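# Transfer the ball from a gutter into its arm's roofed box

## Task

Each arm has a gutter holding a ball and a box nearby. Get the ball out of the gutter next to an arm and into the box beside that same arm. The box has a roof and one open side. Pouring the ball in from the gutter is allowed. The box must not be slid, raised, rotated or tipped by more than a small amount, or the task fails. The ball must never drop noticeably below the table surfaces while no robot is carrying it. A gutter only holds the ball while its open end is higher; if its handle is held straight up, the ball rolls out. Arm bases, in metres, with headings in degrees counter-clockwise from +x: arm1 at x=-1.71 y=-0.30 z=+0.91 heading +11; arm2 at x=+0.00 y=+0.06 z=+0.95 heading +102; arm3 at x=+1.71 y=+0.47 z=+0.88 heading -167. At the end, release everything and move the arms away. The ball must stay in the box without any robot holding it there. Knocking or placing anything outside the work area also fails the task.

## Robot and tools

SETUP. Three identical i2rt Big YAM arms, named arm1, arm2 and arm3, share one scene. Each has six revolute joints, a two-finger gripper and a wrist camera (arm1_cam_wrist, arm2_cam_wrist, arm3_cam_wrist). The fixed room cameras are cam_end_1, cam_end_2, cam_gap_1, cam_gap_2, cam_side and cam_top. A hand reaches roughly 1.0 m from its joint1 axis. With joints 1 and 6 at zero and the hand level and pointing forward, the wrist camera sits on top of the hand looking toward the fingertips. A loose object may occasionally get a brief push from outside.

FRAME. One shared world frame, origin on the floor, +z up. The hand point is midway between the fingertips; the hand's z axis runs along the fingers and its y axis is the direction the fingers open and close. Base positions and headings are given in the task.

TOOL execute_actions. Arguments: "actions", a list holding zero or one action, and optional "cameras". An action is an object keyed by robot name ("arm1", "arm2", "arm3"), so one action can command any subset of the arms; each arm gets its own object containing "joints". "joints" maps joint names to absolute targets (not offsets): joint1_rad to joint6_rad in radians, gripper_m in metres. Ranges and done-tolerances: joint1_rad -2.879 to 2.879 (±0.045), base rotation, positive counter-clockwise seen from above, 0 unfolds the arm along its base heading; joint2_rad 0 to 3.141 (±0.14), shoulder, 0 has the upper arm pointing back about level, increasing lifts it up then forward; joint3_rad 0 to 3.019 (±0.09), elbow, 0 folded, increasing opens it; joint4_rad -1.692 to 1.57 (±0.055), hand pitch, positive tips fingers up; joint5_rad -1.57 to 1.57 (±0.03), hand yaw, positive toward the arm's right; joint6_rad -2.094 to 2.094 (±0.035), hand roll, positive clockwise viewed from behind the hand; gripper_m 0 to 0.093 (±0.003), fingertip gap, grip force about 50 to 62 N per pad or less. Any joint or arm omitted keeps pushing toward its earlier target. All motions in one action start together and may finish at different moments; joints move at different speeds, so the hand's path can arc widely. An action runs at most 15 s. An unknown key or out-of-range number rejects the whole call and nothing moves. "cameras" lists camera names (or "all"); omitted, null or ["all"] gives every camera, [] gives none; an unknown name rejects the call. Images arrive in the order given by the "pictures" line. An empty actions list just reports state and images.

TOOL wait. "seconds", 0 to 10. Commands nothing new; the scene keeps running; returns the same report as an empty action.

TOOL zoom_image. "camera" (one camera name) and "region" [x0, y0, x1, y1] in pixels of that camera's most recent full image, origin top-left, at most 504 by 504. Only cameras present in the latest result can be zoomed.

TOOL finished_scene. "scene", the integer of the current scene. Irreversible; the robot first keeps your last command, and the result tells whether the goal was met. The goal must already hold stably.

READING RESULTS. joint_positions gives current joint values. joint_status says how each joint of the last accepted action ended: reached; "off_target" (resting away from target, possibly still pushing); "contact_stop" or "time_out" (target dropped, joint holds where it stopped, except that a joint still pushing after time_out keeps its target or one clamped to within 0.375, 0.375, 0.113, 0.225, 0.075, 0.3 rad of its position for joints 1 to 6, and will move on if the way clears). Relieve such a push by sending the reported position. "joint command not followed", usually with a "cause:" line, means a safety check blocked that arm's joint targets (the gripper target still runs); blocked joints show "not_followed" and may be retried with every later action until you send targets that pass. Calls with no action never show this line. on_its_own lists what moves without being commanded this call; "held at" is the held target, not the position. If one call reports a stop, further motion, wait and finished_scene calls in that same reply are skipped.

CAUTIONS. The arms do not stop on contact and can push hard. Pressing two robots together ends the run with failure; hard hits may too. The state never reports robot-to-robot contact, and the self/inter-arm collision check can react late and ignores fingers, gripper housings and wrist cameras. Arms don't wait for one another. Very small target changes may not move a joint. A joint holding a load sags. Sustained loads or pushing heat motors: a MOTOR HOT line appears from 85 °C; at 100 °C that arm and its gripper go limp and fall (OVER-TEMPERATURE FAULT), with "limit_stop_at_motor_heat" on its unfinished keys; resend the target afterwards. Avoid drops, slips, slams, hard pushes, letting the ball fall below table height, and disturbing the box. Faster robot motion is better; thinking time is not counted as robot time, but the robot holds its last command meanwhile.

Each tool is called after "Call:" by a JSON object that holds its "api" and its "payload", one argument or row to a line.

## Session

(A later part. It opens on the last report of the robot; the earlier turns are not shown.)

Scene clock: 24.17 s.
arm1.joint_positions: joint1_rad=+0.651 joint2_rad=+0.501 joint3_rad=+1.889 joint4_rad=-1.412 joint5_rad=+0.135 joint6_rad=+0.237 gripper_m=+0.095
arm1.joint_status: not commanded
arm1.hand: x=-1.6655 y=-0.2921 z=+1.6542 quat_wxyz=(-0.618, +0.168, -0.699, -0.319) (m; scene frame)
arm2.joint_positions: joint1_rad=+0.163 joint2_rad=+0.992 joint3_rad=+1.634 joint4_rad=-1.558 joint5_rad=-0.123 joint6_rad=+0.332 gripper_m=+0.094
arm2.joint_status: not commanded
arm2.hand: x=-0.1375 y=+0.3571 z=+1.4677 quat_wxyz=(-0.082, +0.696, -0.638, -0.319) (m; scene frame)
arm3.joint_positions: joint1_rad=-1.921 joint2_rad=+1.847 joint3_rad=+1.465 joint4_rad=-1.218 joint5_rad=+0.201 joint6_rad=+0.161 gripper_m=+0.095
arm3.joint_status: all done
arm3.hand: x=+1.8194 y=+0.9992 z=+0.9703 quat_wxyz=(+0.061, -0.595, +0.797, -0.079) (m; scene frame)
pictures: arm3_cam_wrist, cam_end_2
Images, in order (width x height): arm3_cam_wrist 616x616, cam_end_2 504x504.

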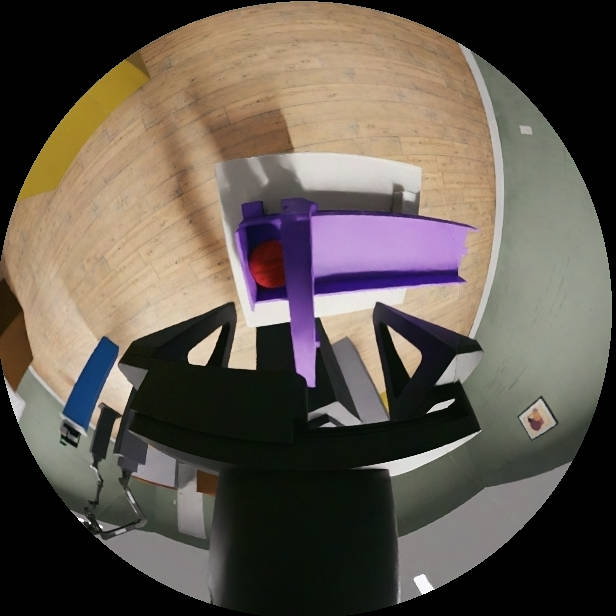

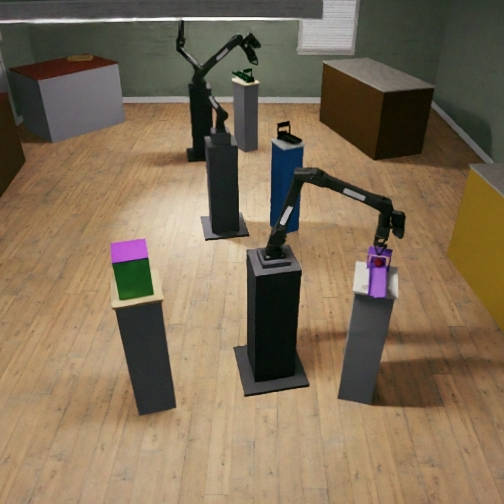

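Call:
{"api": "execute_actions", "payload": {
  "actions": [
    {"arm3":{"joints":{"joint3_rad":1.435,"joint4_rad":-1.18}}}
  ],
  "cameras": []
}}

Call:
{"api": "execute_actions", "payload": {
  "actions": [
    {"arm3":{"joints":{"gripper_m":0.0}}}
  ],
  "cameras": ["arm3_cam_wrist","cam_end_2"]
}}

Scene clock: 25.13 s.
arm1.joint_positions: joint1_rad=+0.651 joint2_rad=+0.501 joint3_rad=+1.889 joint4_rad=-1.412 joint5_rad=+0.135 joint6_rad=+0.237 gripper_m=+0.095
arm1.joint_status: not commanded
arm1.hand: x=-1.6655 y=-0.2921 z=+1.6542 quat_wxyz=(-0.618, +0.168, -0.699, -0.319) (m; scene frame)
arm2.joint_positions: joint1_rad=+0.163 joint2_rad=+0.992 joint3_rad=+1.634 joint4_rad=-1.558 joint5_rad=-0.123 joint6_rad=+0.332 gripper_m=+0.094
arm2.joint_status: not commanded
arm2.hand: x=-0.1375 y=+0.3571 z=+1.4677 quat_wxyz=(-0.082, +0.696, -0.638, -0.319) (m; scene frame)
arm3.joint_positions: joint1_rad=-1.921 joint2_rad=+1.847 joint3_rad=+1.435 joint4_rad=-1.193 joint5_rad=+0.201 joint6_rad=+0.161 gripper_m=+0.095
arm3.joint_status: all done
arm3.hand: x=+1.8186 y=+0.9935 z=+0.9597 quat_wxyz=(+0.060, -0.595, +0.797, -0.081) (m; scene frame)
pictures: none
No camera images: the call's "cameras" was empty. Leave "cameras" out to get every camera's image.

Scene clock: 25.87 s.
arm1.joint_positions: joint1_rad=+0.651 joint2_rad=+0.501 joint3_rad=+1.889 joint4_rad=-1.412 joint5_rad=+0.135 joint6_rad=+0.237 gripper_m=+0.095
arm1.joint_status: not commanded
arm1.hand: x=-1.6655 y=-0.2921 z=+1.6542 quat_wxyz=(-0.618, +0.168, -0.699, -0.319) (m; scene frame)
arm2.joint_positions: joint1_rad=+0.163 joint2_rad=+0.992 joint3_rad=+1.634 joint4_rad=-1.558 joint5_rad=-0.123 joint6_rad=+0.332 gripper_m=+0.094
arm2.joint_status: not commanded
arm2.hand: x=-0.1375 y=+0.3571 z=+1.4677 quat_wxyz=(-0.082, +0.696, -0.638, -0.319) (m; scene frame)
arm3.joint_positions: joint1_rad=-1.920 joint2_rad=+1.846 joint3_rad=+1.435 joint4_rad=-1.191 joint5_rad=+0.214 joint6_rad=+0.160 gripper_m=+0.011
arm3.joint_status: gripper_m off_target (ended at +0.011, target +0.000)
arm3.hand: x=+1.8205 y=+0.9940 z=+0.9610 quat_wxyz=(+0.065, -0.596, +0.796, -0.084) (m; scene frame)
pictures: arm3_cam_wrist, cam_end_2
Images, in order (width x height): arm3_cam_wrist 616x616, cam_end_2 504x504.

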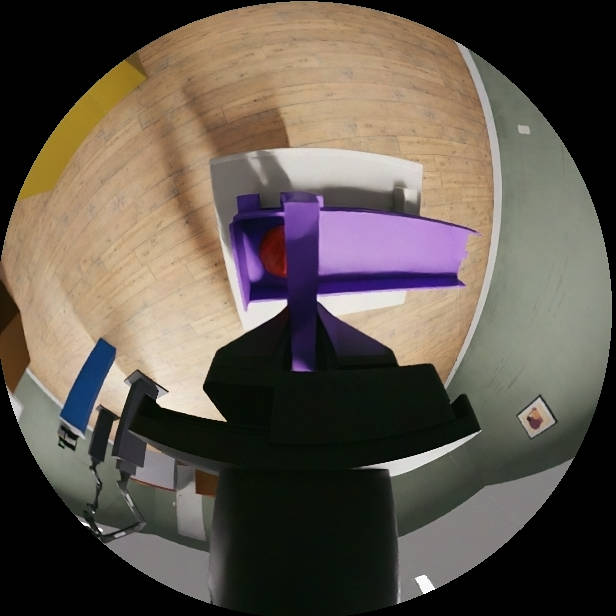

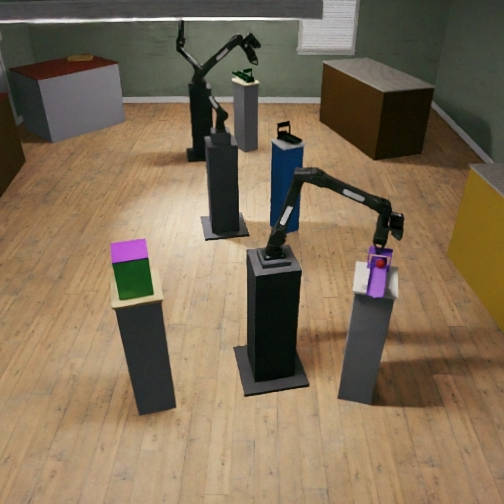

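Call:
{"api": "zoom_image", "payload": {
  "camera": "arm3_cam_wrist",
  "region": [210, 170, 490, 330]
}}

Call:
{"api": "execute_actions", "payload": {
  "actions": [],
  "cameras": ["arm3_cam_wrist","cam_side"]
}}

Region (210, 170, 490, 330) of arm3_cam_wrist's 616x616 image, scaled by 1.800, with more detail than that image has; it fills the top 288 rows of this view, and the rest is white.

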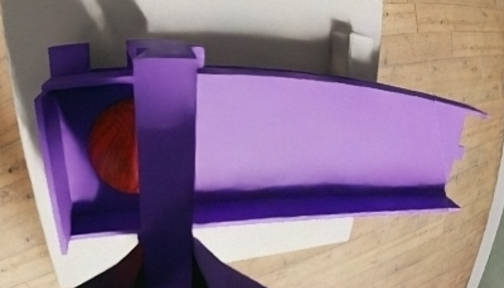

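Scene clock: 26.03 s.
arm1.joint_positions: joint1_rad=+0.651 joint2_rad=+0.501 joint3_rad=+1.889 joint4_rad=-1.412 joint5_rad=+0.135 joint6_rad=+0.237 gripper_m=+0.095
arm1.joint_status: not commanded
arm1.hand: x=-1.6655 y=-0.2921 z=+1.6542 quat_wxyz=(-0.618, +0.168, -0.699, -0.319) (m; scene frame)
arm2.joint_positions: joint1_rad=+0.163 joint2_rad=+0.992 joint3_rad=+1.634 joint4_rad=-1.558 joint5_rad=-0.123 joint6_rad=+0.332 gripper_m=+0.094
arm2.joint_status: not commanded
arm2.hand: x=-0.1375 y=+0.3571 z=+1.4677 quat_wxyz=(-0.082, +0.696, -0.638, -0.319) (m; scene frame)
arm3.joint_positions: joint1_rad=-1.920 joint2_rad=+1.846 joint3_rad=+1.435 joint4_rad=-1.191 joint5_rad=+0.214 joint6_rad=+0.160 gripper_m=+0.011
arm3.joint_status: gripper_m off_target (ended at +0.011, target +0.000)
arm3.hand: x=+1.8205 y=+0.9940 z=+0.9610 quat_wxyz=(+0.065, -0.596, +0.796, -0.084) (m; scene frame)
pictures: arm3_cam_wrist, cam_side
Images, in order (width x height): arm3_cam_wrist 616x616, cam_side 504x504.

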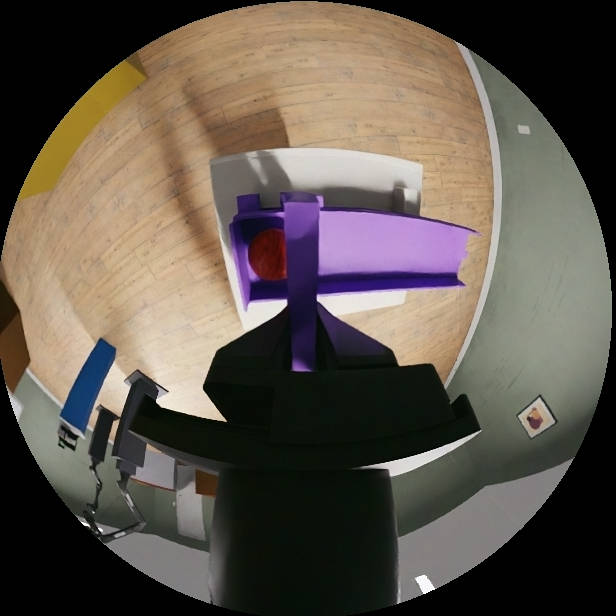

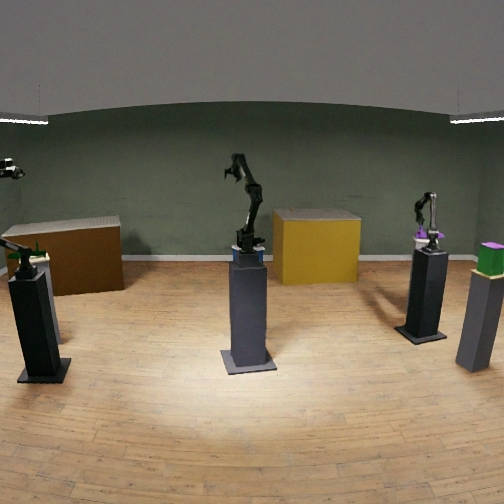

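Call:
{"api": "execute_actions", "payload": {
  "actions": [
    {"arm3":{"joints":{"joint2_rad":1.6,"joint3_rad":1.53,"joint4_rad":-1.48,"joint5_rad":0.5}}}
  ],
  "cameras": ["arm3_cam_wrist","cam_end_2"]
}}

Scene clock: 27.70 s.
arm1.joint_positions: joint1_rad=+0.651 joint2_rad=+0.501 joint3_rad=+1.889 joint4_rad=-1.412 joint5_rad=+0.135 joint6_rad=+0.237 gripper_m=+0.095
arm1.joint_status: not commanded
arm1.hand: x=-1.6655 y=-0.2921 z=+1.6542 quat_wxyz=(-0.618, +0.168, -0.699, -0.319) (m; scene frame)
arm2.joint_positions: joint1_rad=+0.163 joint2_rad=+0.992 joint3_rad=+1.634 joint4_rad=-1.558 joint5_rad=-0.123 joint6_rad=+0.332 gripper_m=+0.094
arm2.joint_status: not commanded
arm2.hand: x=-0.1375 y=+0.3571 z=+1.4677 quat_wxyz=(-0.082, +0.696, -0.638, -0.319) (m; scene frame)
arm3.joint_positions: joint1_rad=-1.916 joint2_rad=+1.607 joint3_rad=+1.494 joint4_rad=-1.471 joint5_rad=+0.494 joint6_rad=+0.161 gripper_m=+0.011
arm3.joint_status: all done
arm3.hand: x=+1.8568 y=+0.9362 z=+1.1169 quat_wxyz=(+0.171, -0.582, +0.776, -0.173) (m; scene frame)
pictures: arm3_cam_wrist, cam_end_2
Images, in order (width x height): arm3_cam_wrist 616x616, cam_end_2 504x504.

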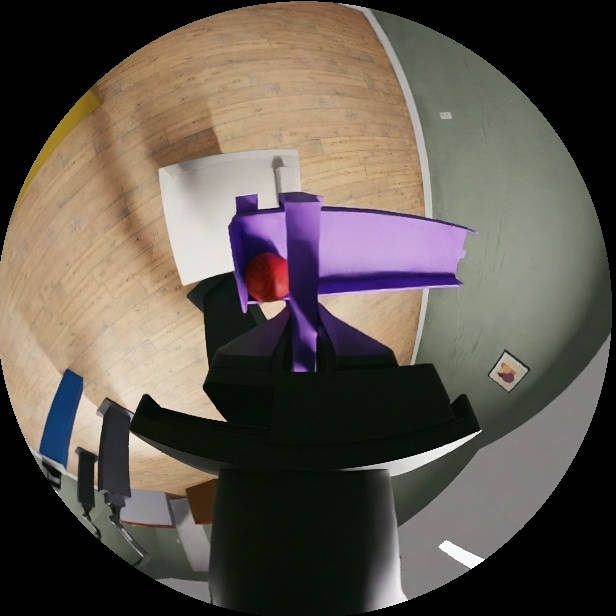

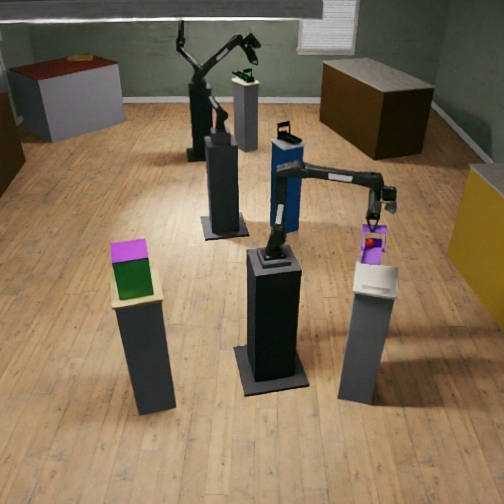

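Call:
{"api": "execute_actions", "payload": {
  "actions": [
    {"arm3":{"joints":{"joint1_rad":-1.1,"joint4_rad":-1.15,"joint5_rad":0.45,"joint6_rad":-0.6}}}
  ],
  "cameras": ["arm3_cam_wrist","cam_end_2"]
}}

Scene clock: 30.40 s.
arm1.joint_positions: joint1_rad=+0.651 joint2_rad=+0.501 joint3_rad=+1.889 joint4_rad=-1.412 joint5_rad=+0.135 joint6_rad=+0.237 gripper_m=+0.095
arm1.joint_status: not commanded
arm1.hand: x=-1.6655 y=-0.2921 z=+1.6542 quat_wxyz=(-0.618, +0.168, -0.699, -0.319) (m; scene frame)
arm2.joint_positions: joint1_rad=+0.163 joint2_rad=+0.992 joint3_rad=+1.634 joint4_rad=-1.558 joint5_rad=-0.123 joint6_rad=+0.332 gripper_m=+0.094
arm2.joint_status: not commanded
arm2.hand: x=-0.1375 y=+0.3571 z=+1.4677 quat_wxyz=(-0.082, +0.696, -0.638, -0.319) (m; scene frame)
arm3.joint_positions: joint1_rad=-1.096 joint2_rad=+1.609 joint3_rad=+1.494 joint4_rad=-1.163 joint5_rad=+0.443 joint6_rad=-0.590 gripper_m=+0.011
arm3.joint_status: all done
arm3.hand: x=+1.4202 y=+0.9401 z=+1.1225 quat_wxyz=(+0.257, -0.951, +0.169, -0.039) (m; scene frame)
pictures: arm3_cam_wrist, cam_end_2
Images, in order (width x height): arm3_cam_wrist 616x616, cam_end_2 504x504.

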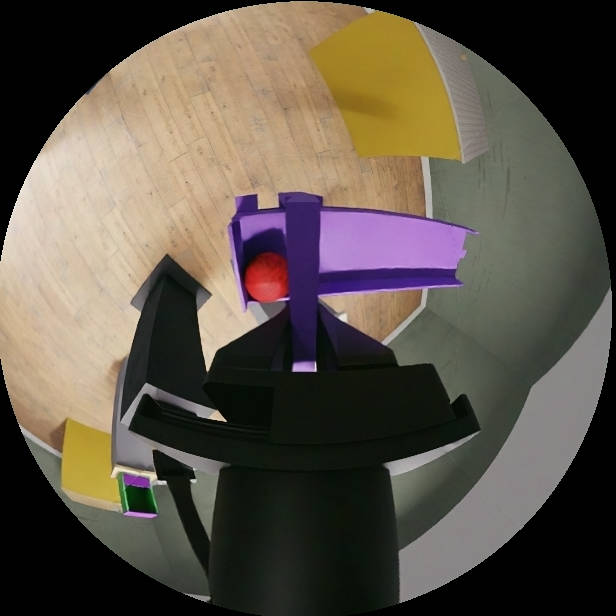

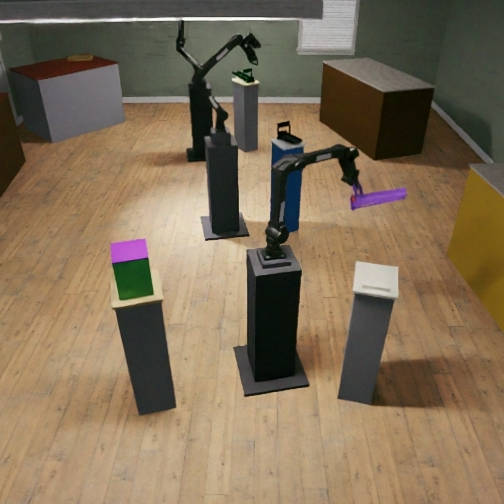

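Call:
{"api": "execute_actions", "payload": {
  "actions": [
    {"arm3":{"joints":{"joint1_rad":-0.1,"joint2_rad":1.24,"joint3_rad":1.1,"joint4_rad":-1.12}}}
  ],
  "cameras": ["arm3_cam_wrist"]
}}

Call:
{"api": "execute_actions", "payload": {
  "actions": [
    {"arm3":{"joints":{"joint1_rad":0.9,"joint2_rad":0.87,"joint3_rad":0.69,"joint4_rad":-1.07}}}
  ],
  "cameras": ["arm3_cam_wrist","cam_end_2"]
}}

Scene clock: 32.43 s.
arm1.joint_positions: joint1_rad=+0.651 joint2_rad=+0.501 joint3_rad=+1.889 joint4_rad=-1.412 joint5_rad=+0.135 joint6_rad=+0.237 gripper_m=+0.095
arm1.joint_status: not commanded
arm1.hand: x=-1.6655 y=-0.2921 z=+1.6542 quat_wxyz=(-0.618, +0.168, -0.699, -0.319) (m; scene frame)
arm2.joint_positions: joint1_rad=+0.163 joint2_rad=+0.992 joint3_rad=+1.634 joint4_rad=-1.558 joint5_rad=-0.123 joint6_rad=+0.332 gripper_m=+0.094
arm2.joint_status: not commanded
arm2.hand: x=-0.1375 y=+0.3571 z=+1.4677 quat_wxyz=(-0.082, +0.696, -0.638, -0.319) (m; scene frame)
arm3.joint_positions: joint1_rad=-0.096 joint2_rad=+1.247 joint3_rad=+1.089 joint4_rad=-1.133 joint5_rad=+0.442 joint6_rad=-0.593 gripper_m=+0.011
arm3.joint_status: all done
arm3.hand: x=+1.3030 y=+0.4937 z=+1.1099 quat_wxyz=(+0.243, -0.915, -0.310, +0.082) (m; scene frame)
pictures: arm3_cam_wrist
Images, in order (width x height): arm3_cam_wrist 616x616.

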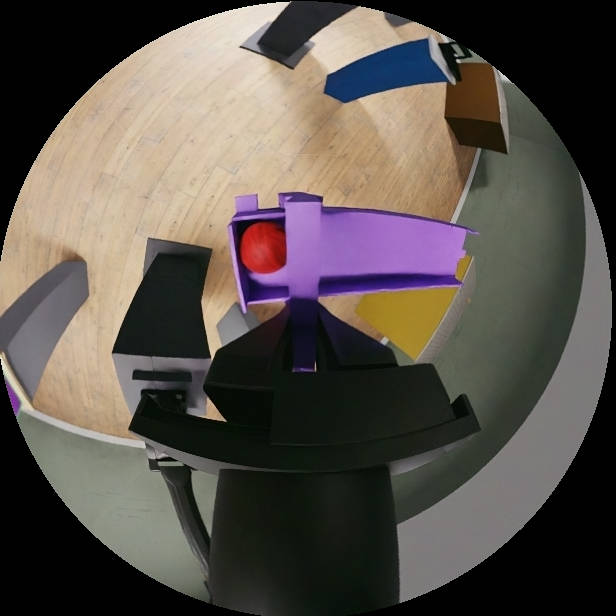

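Scene clock: 33.90 s.
arm1.joint_positions: joint1_rad=+0.651 joint2_rad=+0.501 joint3_rad=+1.889 joint4_rad=-1.412 joint5_rad=+0.135 joint6_rad=+0.237 gripper_m=+0.095
arm1.joint_status: not commanded
arm1.hand: x=-1.6655 y=-0.2921 z=+1.6542 quat_wxyz=(-0.618, +0.168, -0.699, -0.319) (m; scene frame)
arm2.joint_positions: joint1_rad=+0.163 joint2_rad=+0.992 joint3_rad=+1.634 joint4_rad=-1.558 joint5_rad=-0.123 joint6_rad=+0.332 gripper_m=+0.094
arm2.joint_status: not commanded
arm2.hand: x=-0.1375 y=+0.3571 z=+1.4677 quat_wxyz=(-0.082, +0.696, -0.638, -0.319) (m; scene frame)
arm3.joint_positions: joint1_rad=+0.898 joint2_rad=+0.874 joint3_rad=+0.678 joint4_rad=-1.084 joint5_rad=+0.442 joint6_rad=-0.593 gripper_m=+0.011
arm3.joint_status: all done
arm3.hand: x=+1.5298 y=+0.2590 z=+1.0491 quat_wxyz=(+0.174, -0.657, -0.708, +0.193) (m; scene frame)
pictures: arm3_cam_wrist, cam_end_2
Images, in order (width x height): arm3_cam_wrist 616x616, cam_end_2 504x504.

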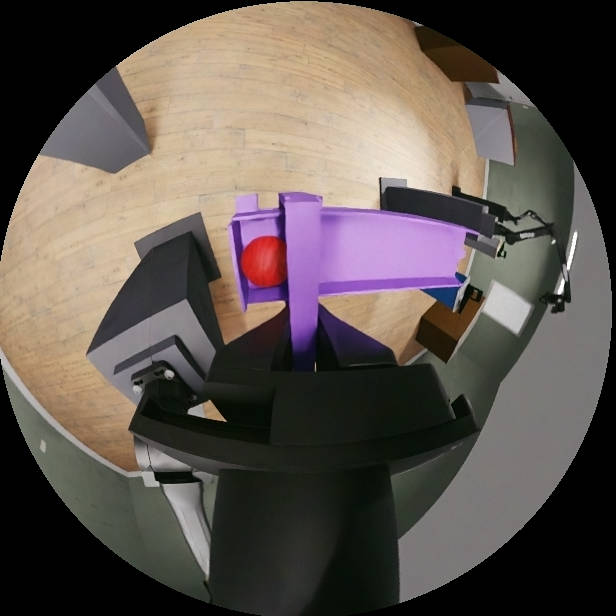

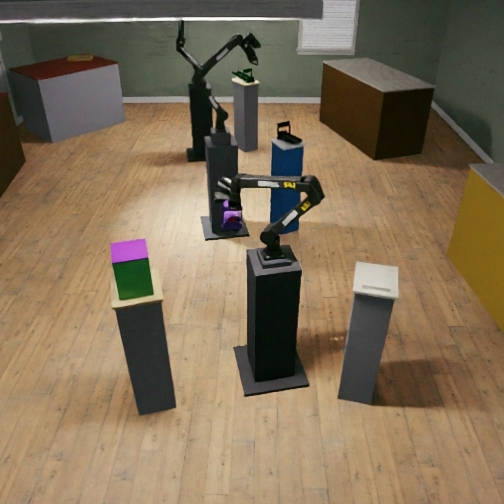

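Call:
{"api": "execute_actions", "payload": {
  "actions": [
    {"arm3":{"joints":{"joint1_rad":1.71,"joint4_rad":-0.87,"joint5_rad":0.2,"joint6_rad":-1.57}}}
  ],
  "cameras": ["arm3_cam_wrist","cam_end_2","cam_top"]
}}

Scene clock: 35.90 s.
arm1.joint_positions: joint1_rad=+0.651 joint2_rad=+0.501 joint3_rad=+1.889 joint4_rad=-1.412 joint5_rad=+0.135 joint6_rad=+0.237 gripper_m=+0.095
arm1.joint_status: not commanded
arm1.hand: x=-1.6655 y=-0.2921 z=+1.6542 quat_wxyz=(-0.618, +0.168, -0.699, -0.319) (m; scene frame)
arm2.joint_positions: joint1_rad=+0.163 joint2_rad=+0.992 joint3_rad=+1.634 joint4_rad=-1.558 joint5_rad=-0.123 joint6_rad=+0.332 gripper_m=+0.094
arm2.joint_status: not commanded
arm2.hand: x=-0.1375 y=+0.3571 z=+1.4677 quat_wxyz=(-0.082, +0.696, -0.638, -0.319) (m; scene frame)
arm3.joint_positions: joint1_rad=+1.709 joint2_rad=+0.874 joint3_rad=+0.678 joint4_rad=-0.894 joint5_rad=+0.196 joint6_rad=-1.561 gripper_m=+0.011
arm3.joint_status: all done
arm3.hand: x=+1.7945 y=+0.1608 z=+1.0532 quat_wxyz=(+0.051, +0.145, -0.956, +0.250) (m; scene frame)
pictures: arm3_cam_wrist, cam_end_2, cam_top
Images, in order (width x height): arm3_cam_wrist 616x616, cam_end_2 504x504, cam_top 504x504.

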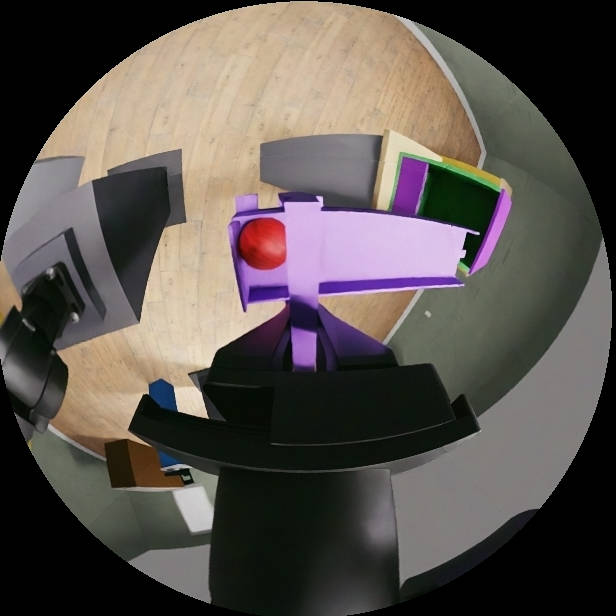

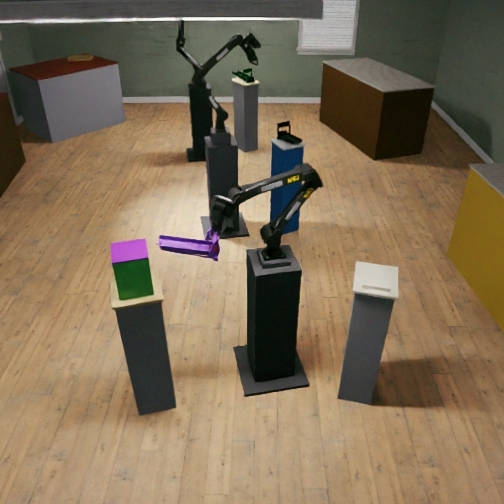

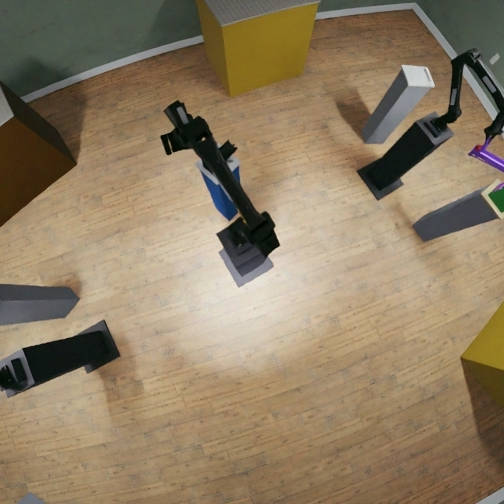

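Call:
{"api": "zoom_image", "payload": {
  "camera": "arm3_cam_wrist",
  "region": [360, 110, 540, 310]
}}

Call:
{"api": "zoom_image", "payload": {
  "camera": "cam_end_2",
  "region": [95, 195, 255, 315]
}}

Region (360, 110, 540, 310) of arm3_cam_wrist's 616x616 image, scaled by 2.520, with more detail than that image has; it fills the left 454 columns of this view, and the rest is white.

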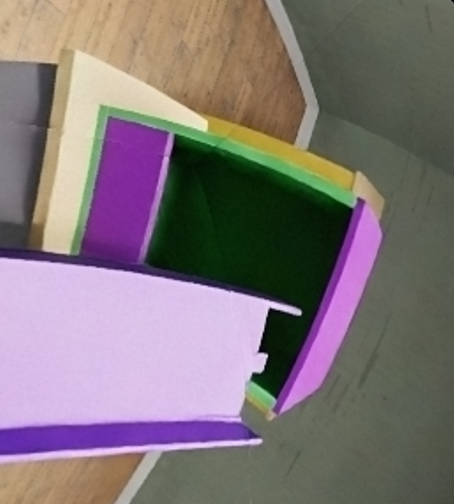

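Region (95, 195, 255, 315) of cam_end_2's 504x504 image, scaled by 3.150, with more detail than that image has; it fills the top 378 rows of this view, and the rest is white.

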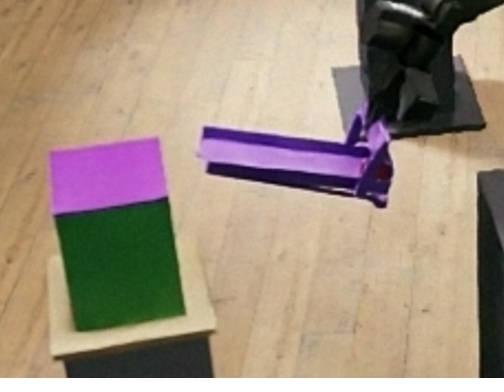

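Call:
{"api": "execute_actions", "payload": {
  "actions": [
    {"arm3":{"joints":{"joint1_rad":1.665,"joint2_rad":1.075,"joint3_rad":0.775,"joint4_rad":-0.94,"joint5_rad":0.0}}}
  ],
  "cameras": ["arm3_cam_wrist","cam_end_2"]
}}

Scene clock: 38.67 s.
arm1.joint_positions: joint1_rad=+0.651 joint2_rad=+0.501 joint3_rad=+1.889 joint4_rad=-1.412 joint5_rad=+0.135 joint6_rad=+0.237 gripper_m=+0.095
arm1.joint_status: not commanded
arm1.hand: x=-1.6655 y=-0.2921 z=+1.6542 quat_wxyz=(-0.618, +0.168, -0.699, -0.319) (m; scene frame)
arm2.joint_positions: joint1_rad=+0.163 joint2_rad=+0.992 joint3_rad=+1.634 joint4_rad=-1.558 joint5_rad=-0.123 joint6_rad=+0.332 gripper_m=+0.094
arm2.joint_status: not commanded
arm2.hand: x=-0.1375 y=+0.3571 z=+1.4677 quat_wxyz=(-0.082, +0.696, -0.638, -0.319) (m; scene frame)
arm3.joint_positions: joint1_rad=+1.669 joint2_rad=+1.095 joint3_rad=+0.704 joint4_rad=-0.936 joint5_rad=+0.003 joint6_rad=-1.563 gripper_m=+0.011
arm3.joint_status: all done
arm3.hand: x=+1.8144 y=+0.1648 z=+0.9925 quat_wxyz=(-0.017, +0.153, -0.981, +0.120) (m; scene frame)
pictures: arm3_cam_wrist, cam_end_2
Images, in order (width x height): arm3_cam_wrist 616x616, cam_end_2 504x504.

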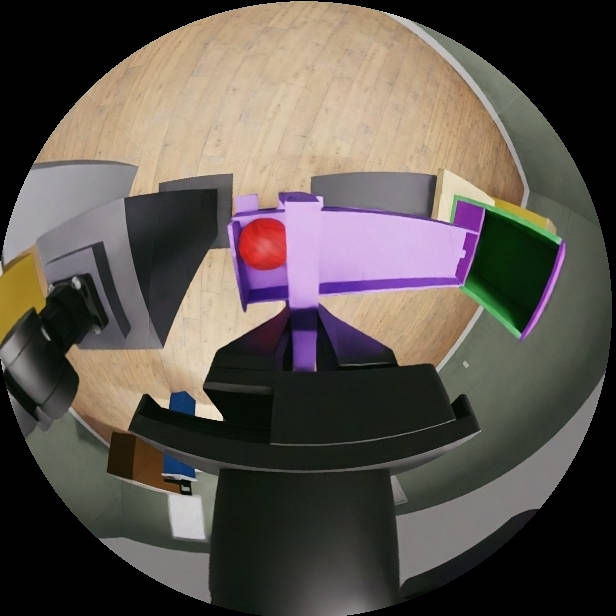

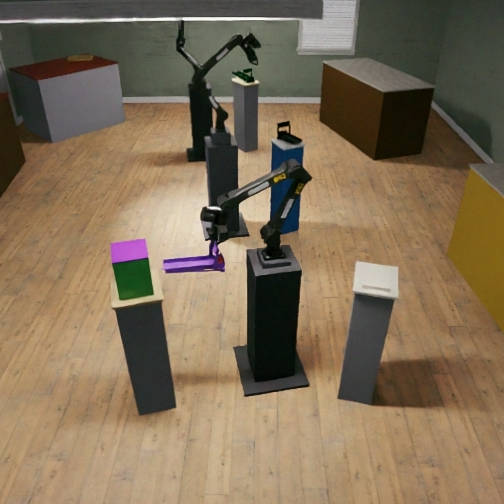

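Call:
{"api": "execute_actions", "payload": {
  "actions": [
    {"arm3":{"joints":{"joint3_rad":0.81}}}
  ],
  "cameras": ["arm3_cam_wrist","cam_end_2"]
}}

Scene clock: 39.63 s.
arm1.joint_positions: joint1_rad=+0.651 joint2_rad=+0.501 joint3_rad=+1.889 joint4_rad=-1.412 joint5_rad=+0.135 joint6_rad=+0.237 gripper_m=+0.095
arm1.joint_status: not commanded
arm1.hand: x=-1.6655 y=-0.2921 z=+1.6542 quat_wxyz=(-0.618, +0.168, -0.699, -0.319) (m; scene frame)
arm2.joint_positions: joint1_rad=+0.163 joint2_rad=+0.992 joint3_rad=+1.634 joint4_rad=-1.558 joint5_rad=-0.123 joint6_rad=+0.332 gripper_m=+0.094
arm2.joint_status: not commanded
arm2.hand: x=-0.1375 y=+0.3571 z=+1.4677 quat_wxyz=(-0.082, +0.696, -0.638, -0.319) (m; scene frame)
arm3.joint_positions: joint1_rad=+1.669 joint2_rad=+1.095 joint3_rad=+0.745 joint4_rad=-0.937 joint5_rad=+0.003 joint6_rad=-1.563 gripper_m=+0.011
arm3.joint_status: all done
arm3.hand: x=+1.8192 y=+0.1506 z=+1.0095 quat_wxyz=(-0.021, +0.152, -0.978, +0.139) (m; scene frame)
pictures: arm3_cam_wrist, cam_end_2
Images, in order (width x height): arm3_cam_wrist 616x616, cam_end_2 504x504.

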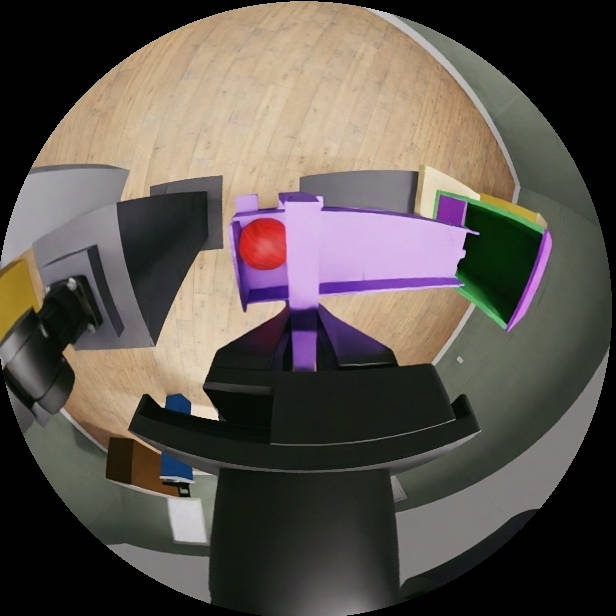

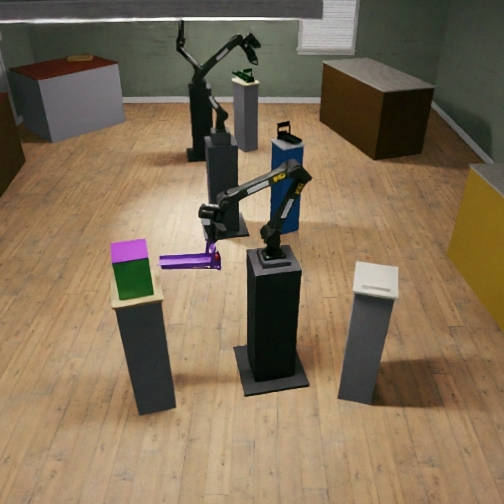

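Call:
{"api": "zoom_image", "payload": {
  "camera": "cam_end_2",
  "region": [95, 205, 245, 315]
}}

Call:
{"api": "zoom_image", "payload": {
  "camera": "arm3_cam_wrist",
  "region": [390, 140, 580, 350]
}}

Region (95, 205, 245, 315) of cam_end_2's 504x504 image, scaled by 3.360, with more detail than that image has; it fills the top 370 rows of this view, and the rest is white.

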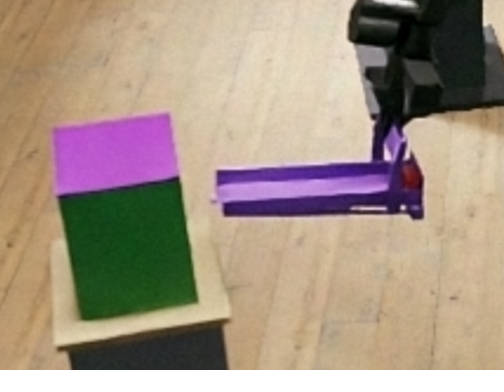

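Region (390, 140, 580, 350) of arm3_cam_wrist's 616x616 image, scaled by 2.400, with more detail than that image has; it fills the left 456 columns of this view, and the rest is white.

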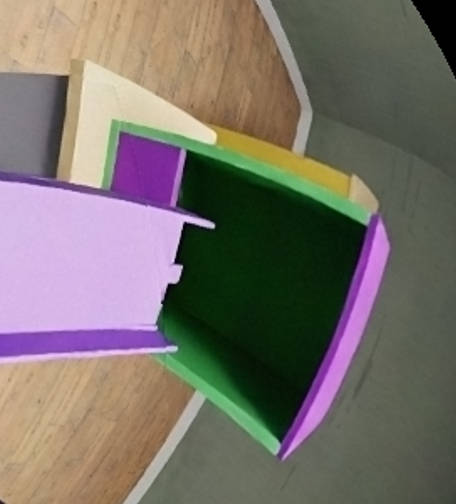

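Call:
{"api": "execute_actions", "payload": {
  "actions": [
    {"arm3":{"joints":{"joint2_rad":1.165,"joint3_rad":0.9}}}
  ],
  "cameras": ["arm3_cam_wrist","cam_end_2"]
}}

Scene clock: 41.73 s.
arm1.joint_positions: joint1_rad=+0.651 joint2_rad=+0.501 joint3_rad=+1.889 joint4_rad=-1.412 joint5_rad=+0.135 joint6_rad=+0.237 gripper_m=+0.095
arm1.joint_status: not commanded
arm1.hand: x=-1.6655 y=-0.2921 z=+1.6542 quat_wxyz=(-0.618, +0.168, -0.699, -0.319) (m; scene frame)
arm2.joint_positions: joint1_rad=+0.163 joint2_rad=+0.992 joint3_rad=+1.634 joint4_rad=-1.558 joint5_rad=-0.123 joint6_rad=+0.332 gripper_m=+0.094
arm2.joint_status: not commanded
arm2.hand: x=-0.1375 y=+0.3571 z=+1.4677 quat_wxyz=(-0.082, +0.696, -0.638, -0.319) (m; scene frame)
arm3.joint_positions: joint1_rad=+1.669 joint2_rad=+1.172 joint3_rad=+0.838 joint4_rad=-0.941 joint5_rad=+0.003 joint6_rad=-1.563 gripper_m=+0.011
arm3.joint_status: all done
arm3.hand: x=+1.8297 y=+0.1185 z=+1.0239 quat_wxyz=(-0.022, +0.152, -0.977, +0.145) (m; scene frame)
pictures: arm3_cam_wrist, cam_end_2
Images, in order (width x height): arm3_cam_wrist 616x616, cam_end_2 504x504.

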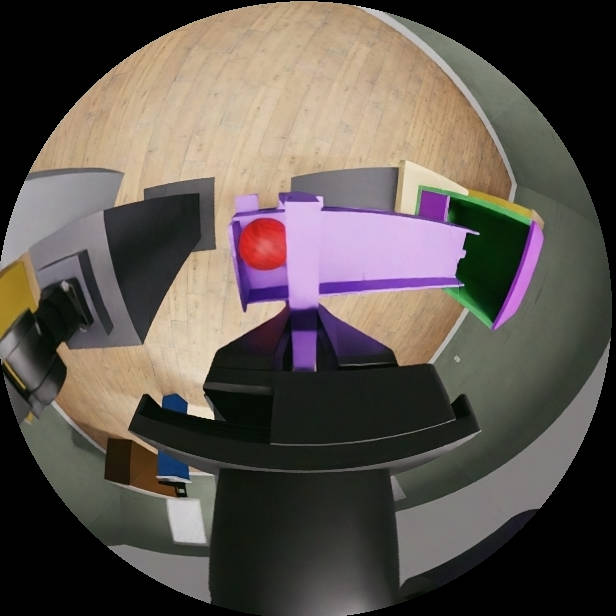

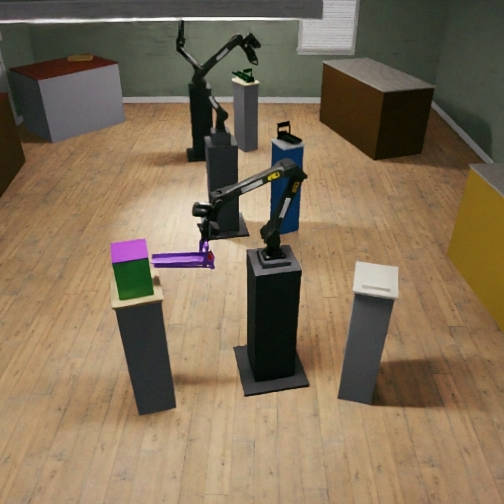

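Call:
{"api": "zoom_image", "payload": {
  "camera": "arm3_cam_wrist",
  "region": [380, 140, 570, 350]
}}

Call:
{"api": "zoom_image", "payload": {
  "camera": "cam_end_2",
  "region": [95, 205, 245, 315]
}}

Region (380, 140, 570, 350) of arm3_cam_wrist's 616x616 image, scaled by 2.400, with more detail than that image has; it fills the left 456 columns of this view, and the rest is white.

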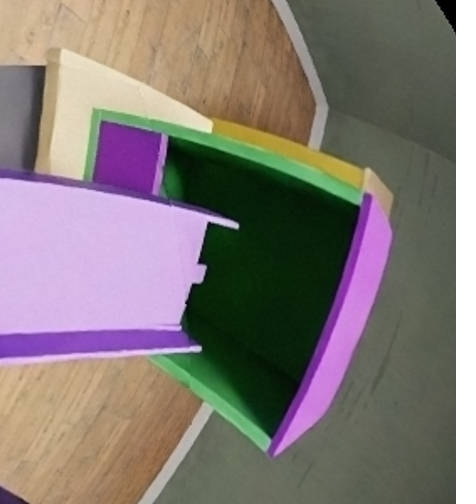

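Region (95, 205, 245, 315) of cam_end_2's 504x504 image, scaled by 3.360, with more detail than that image has; it fills the top 370 rows of this view, and the rest is white.

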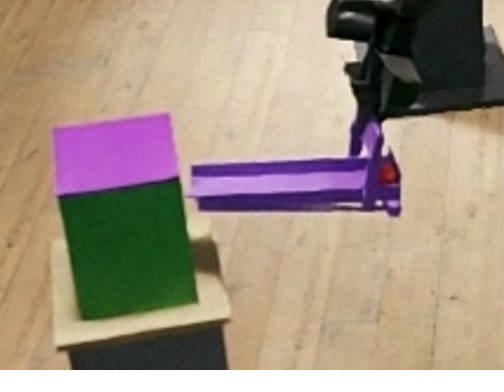

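Call:
{"api": "execute_actions", "payload": {
  "actions": [
    {"arm3":{"joints":{"joint2_rad":1.256,"joint3_rad":0.975,"joint4_rad":-0.925}}}
  ],
  "cameras": ["arm3_cam_wrist","cam_end_2"]
}}

Scene clock: 44.00 s.
arm1.joint_positions: joint1_rad=+0.651 joint2_rad=+0.501 joint3_rad=+1.889 joint4_rad=-1.412 joint5_rad=+0.135 joint6_rad=+0.237 gripper_m=+0.095
arm1.joint_status: not commanded
arm1.hand: x=-1.6655 y=-0.2921 z=+1.6542 quat_wxyz=(-0.618, +0.168, -0.699, -0.319) (m; scene frame)
arm2.joint_positions: joint1_rad=+0.163 joint2_rad=+0.992 joint3_rad=+1.634 joint4_rad=-1.558 joint5_rad=-0.123 joint6_rad=+0.332 gripper_m=+0.094
arm2.joint_status: not commanded
arm2.hand: x=-0.1375 y=+0.3571 z=+1.4677 quat_wxyz=(-0.082, +0.696, -0.638, -0.319) (m; scene frame)
arm3.joint_positions: joint1_rad=+1.669 joint2_rad=+1.266 joint3_rad=+0.911 joint4_rad=-0.940 joint5_rad=+0.003 joint6_rad=-1.563 gripper_m=+0.011
arm3.joint_status: all done
arm3.hand: x=+1.8385 y=+0.0918 z=+1.0212 quat_wxyz=(-0.020, +0.153, -0.979, +0.136) (m; scene frame)
pictures: arm3_cam_wrist, cam_end_2
Images, in order (width x height): arm3_cam_wrist 616x616, cam_end_2 504x504.

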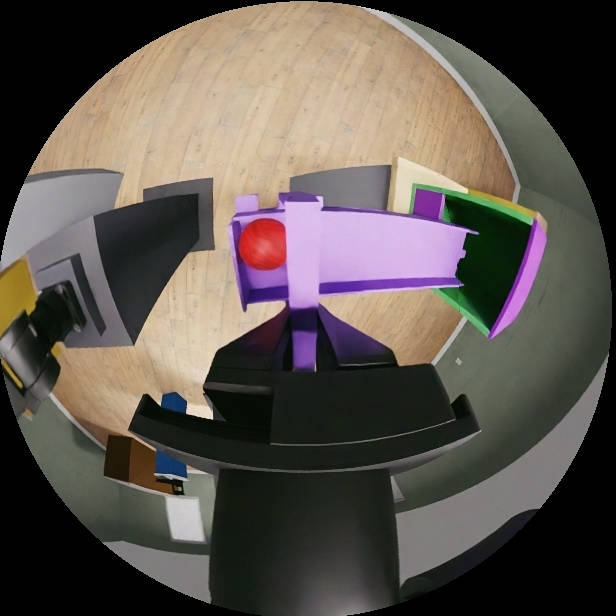

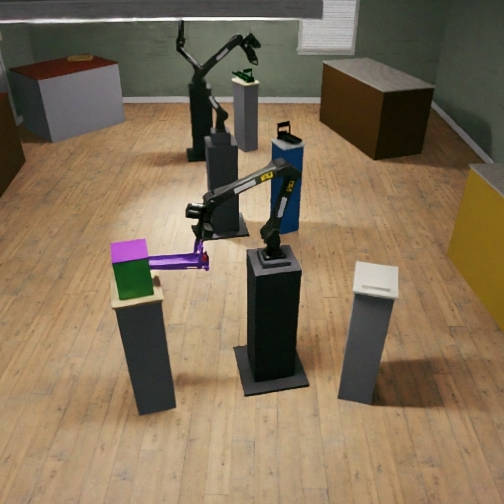

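Call:
{"api": "execute_actions", "payload": {
  "actions": [
    {"arm3":{"joints":{"joint2_rad":1.34,"joint3_rad":1.057,"joint4_rad":-0.895}}}
  ],
  "cameras": ["arm3_cam_wrist","cam_end_2"]
}}

Scene clock: 44.93 s.
arm1.joint_positions: joint1_rad=+0.651 joint2_rad=+0.501 joint3_rad=+1.889 joint4_rad=-1.412 joint5_rad=+0.135 joint6_rad=+0.237 gripper_m=+0.095
arm1.joint_status: not commanded
arm1.hand: x=-1.6655 y=-0.2921 z=+1.6542 quat_wxyz=(-0.618, +0.168, -0.699, -0.319) (m; scene frame)
arm2.joint_positions: joint1_rad=+0.163 joint2_rad=+0.992 joint3_rad=+1.634 joint4_rad=-1.558 joint5_rad=-0.123 joint6_rad=+0.332 gripper_m=+0.094
arm2.joint_status: not commanded
arm2.hand: x=-0.1375 y=+0.3571 z=+1.4677 quat_wxyz=(-0.082, +0.696, -0.638, -0.319) (m; scene frame)
arm3.joint_positions: joint1_rad=+1.669 joint2_rad=+1.349 joint3_rad=+0.994 joint4_rad=-0.911 joint5_rad=+0.003 joint6_rad=-1.563 gripper_m=+0.011
arm3.joint_status: all done
arm3.hand: x=+1.8505 y=+0.0552 z=+1.0256 quat_wxyz=(-0.022, +0.152, -0.977, +0.150) (m; scene frame)
pictures: arm3_cam_wrist, cam_end_2
Images, in order (width x height): arm3_cam_wrist 616x616, cam_end_2 504x504.

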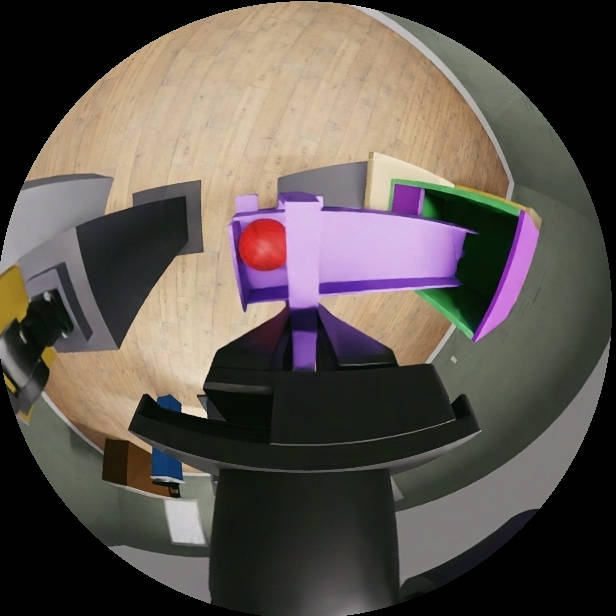

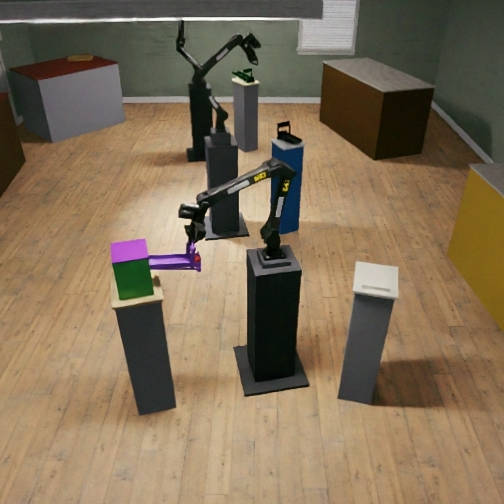

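Call:
{"api": "zoom_image", "payload": {
  "camera": "arm3_cam_wrist",
  "region": [350, 130, 560, 360]
}}

Call:
{"api": "zoom_image", "payload": {
  "camera": "cam_end_2",
  "region": [95, 190, 245, 315]
}}

Region (350, 130, 560, 360) of arm3_cam_wrist's 616x616 image, scaled by 2.191, with more detail than that image has; it fills the left 460 columns of this view, and the rest is white.

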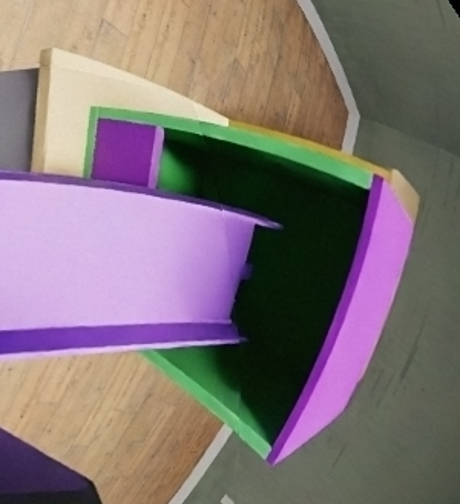

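Region (95, 190, 245, 315) of cam_end_2's 504x504 image, scaled by 3.360, with more detail than that image has.

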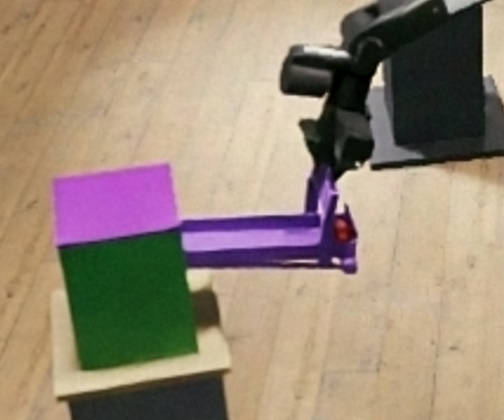

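Call:
{"api": "execute_actions", "payload": {
  "actions": [
    {"arm3":{"joints":{"joint2_rad":1.373,"joint3_rad":1.126,"joint4_rad":-1.022}}}
  ],
  "cameras": ["arm3_cam_wrist","cam_end_2"]
}}

Scene clock: 46.57 s.
arm1.joint_positions: joint1_rad=+0.651 joint2_rad=+0.501 joint3_rad=+1.889 joint4_rad=-1.412 joint5_rad=+0.135 joint6_rad=+0.237 gripper_m=+0.095
arm1.joint_status: not commanded
arm1.hand: x=-1.6655 y=-0.2921 z=+1.6542 quat_wxyz=(-0.618, +0.168, -0.699, -0.319) (m; scene frame)
arm2.joint_positions: joint1_rad=+0.163 joint2_rad=+0.992 joint3_rad=+1.634 joint4_rad=-1.558 joint5_rad=-0.123 joint6_rad=+0.332 gripper_m=+0.094
arm2.joint_status: not commanded
arm2.hand: x=-0.1375 y=+0.3571 z=+1.4677 quat_wxyz=(-0.082, +0.696, -0.638, -0.319) (m; scene frame)
arm3.joint_positions: joint1_rad=+1.669 joint2_rad=+1.378 joint3_rad=+1.059 joint4_rad=-1.016 joint5_rad=+0.003 joint6_rad=-1.563 gripper_m=+0.011
arm3.joint_status: all done
arm3.hand: x=+1.8504 y=+0.0558 z=+1.0343 quat_wxyz=(-0.017, +0.153, -0.981, +0.116) (m; scene frame)
pictures: arm3_cam_wrist, cam_end_2
Images, in order (width x height): arm3_cam_wrist 616x616, cam_end_2 504x504.

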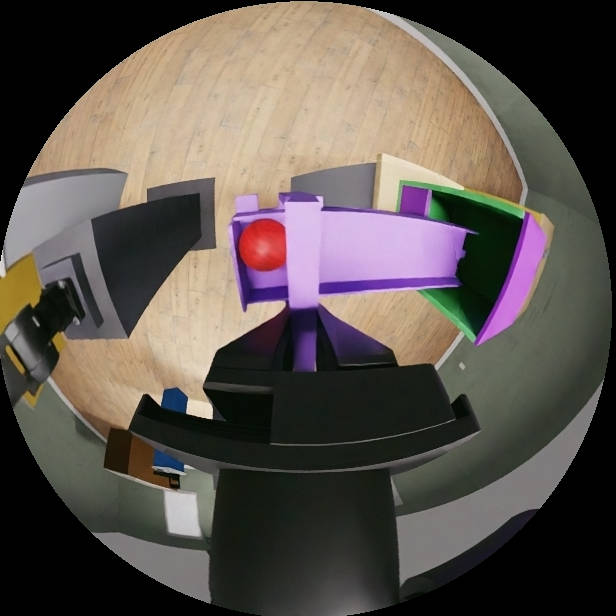

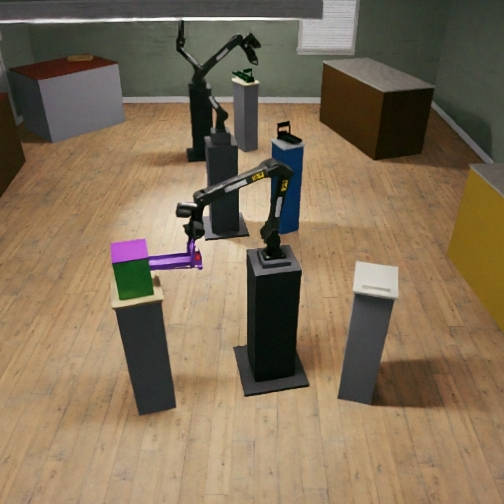

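Call:
{"api": "execute_actions", "payload": {
  "actions": [],
  "cameras": ["cam_end_2","arm3_cam_wrist"]
}}

Scene clock: 47.10 s.
arm1.joint_positions: joint1_rad=+0.651 joint2_rad=+0.501 joint3_rad=+1.889 joint4_rad=-1.412 joint5_rad=+0.135 joint6_rad=+0.237 gripper_m=+0.095
arm1.joint_status: not commanded
arm1.hand: x=-1.6655 y=-0.2921 z=+1.6542 quat_wxyz=(-0.618, +0.168, -0.699, -0.319) (m; scene frame)
arm2.joint_positions: joint1_rad=+0.163 joint2_rad=+0.992 joint3_rad=+1.634 joint4_rad=-1.558 joint5_rad=-0.123 joint6_rad=+0.332 gripper_m=+0.094
arm2.joint_status: not commanded
arm2.hand: x=-0.1375 y=+0.3571 z=+1.4677 quat_wxyz=(-0.082, +0.696, -0.638, -0.319) (m; scene frame)
arm3.joint_positions: joint1_rad=+1.669 joint2_rad=+1.378 joint3_rad=+1.059 joint4_rad=-1.016 joint5_rad=+0.003 joint6_rad=-1.563 gripper_m=+0.011
arm3.joint_status: all done
arm3.hand: x=+1.8504 y=+0.0558 z=+1.0343 quat_wxyz=(-0.017, +0.153, -0.981, +0.116) (m; scene frame)
pictures: arm3_cam_wrist, cam_end_2
Images, in order (width x height): arm3_cam_wrist 616x616, cam_end_2 504x504.

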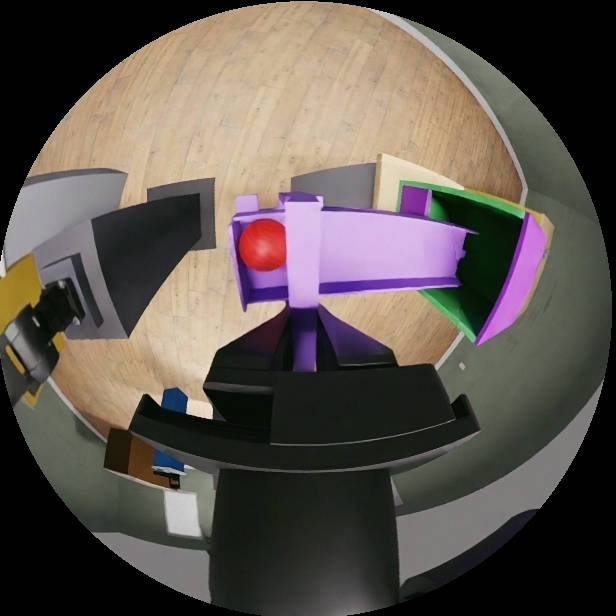

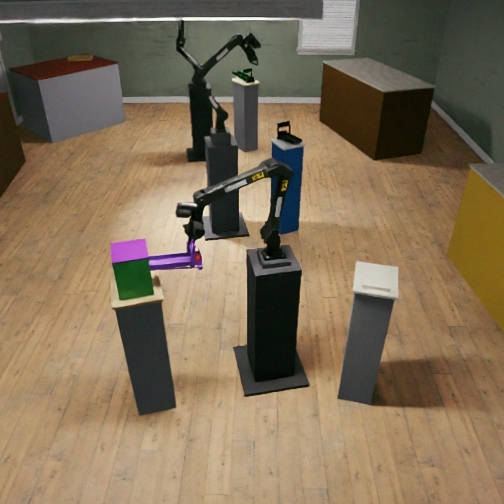

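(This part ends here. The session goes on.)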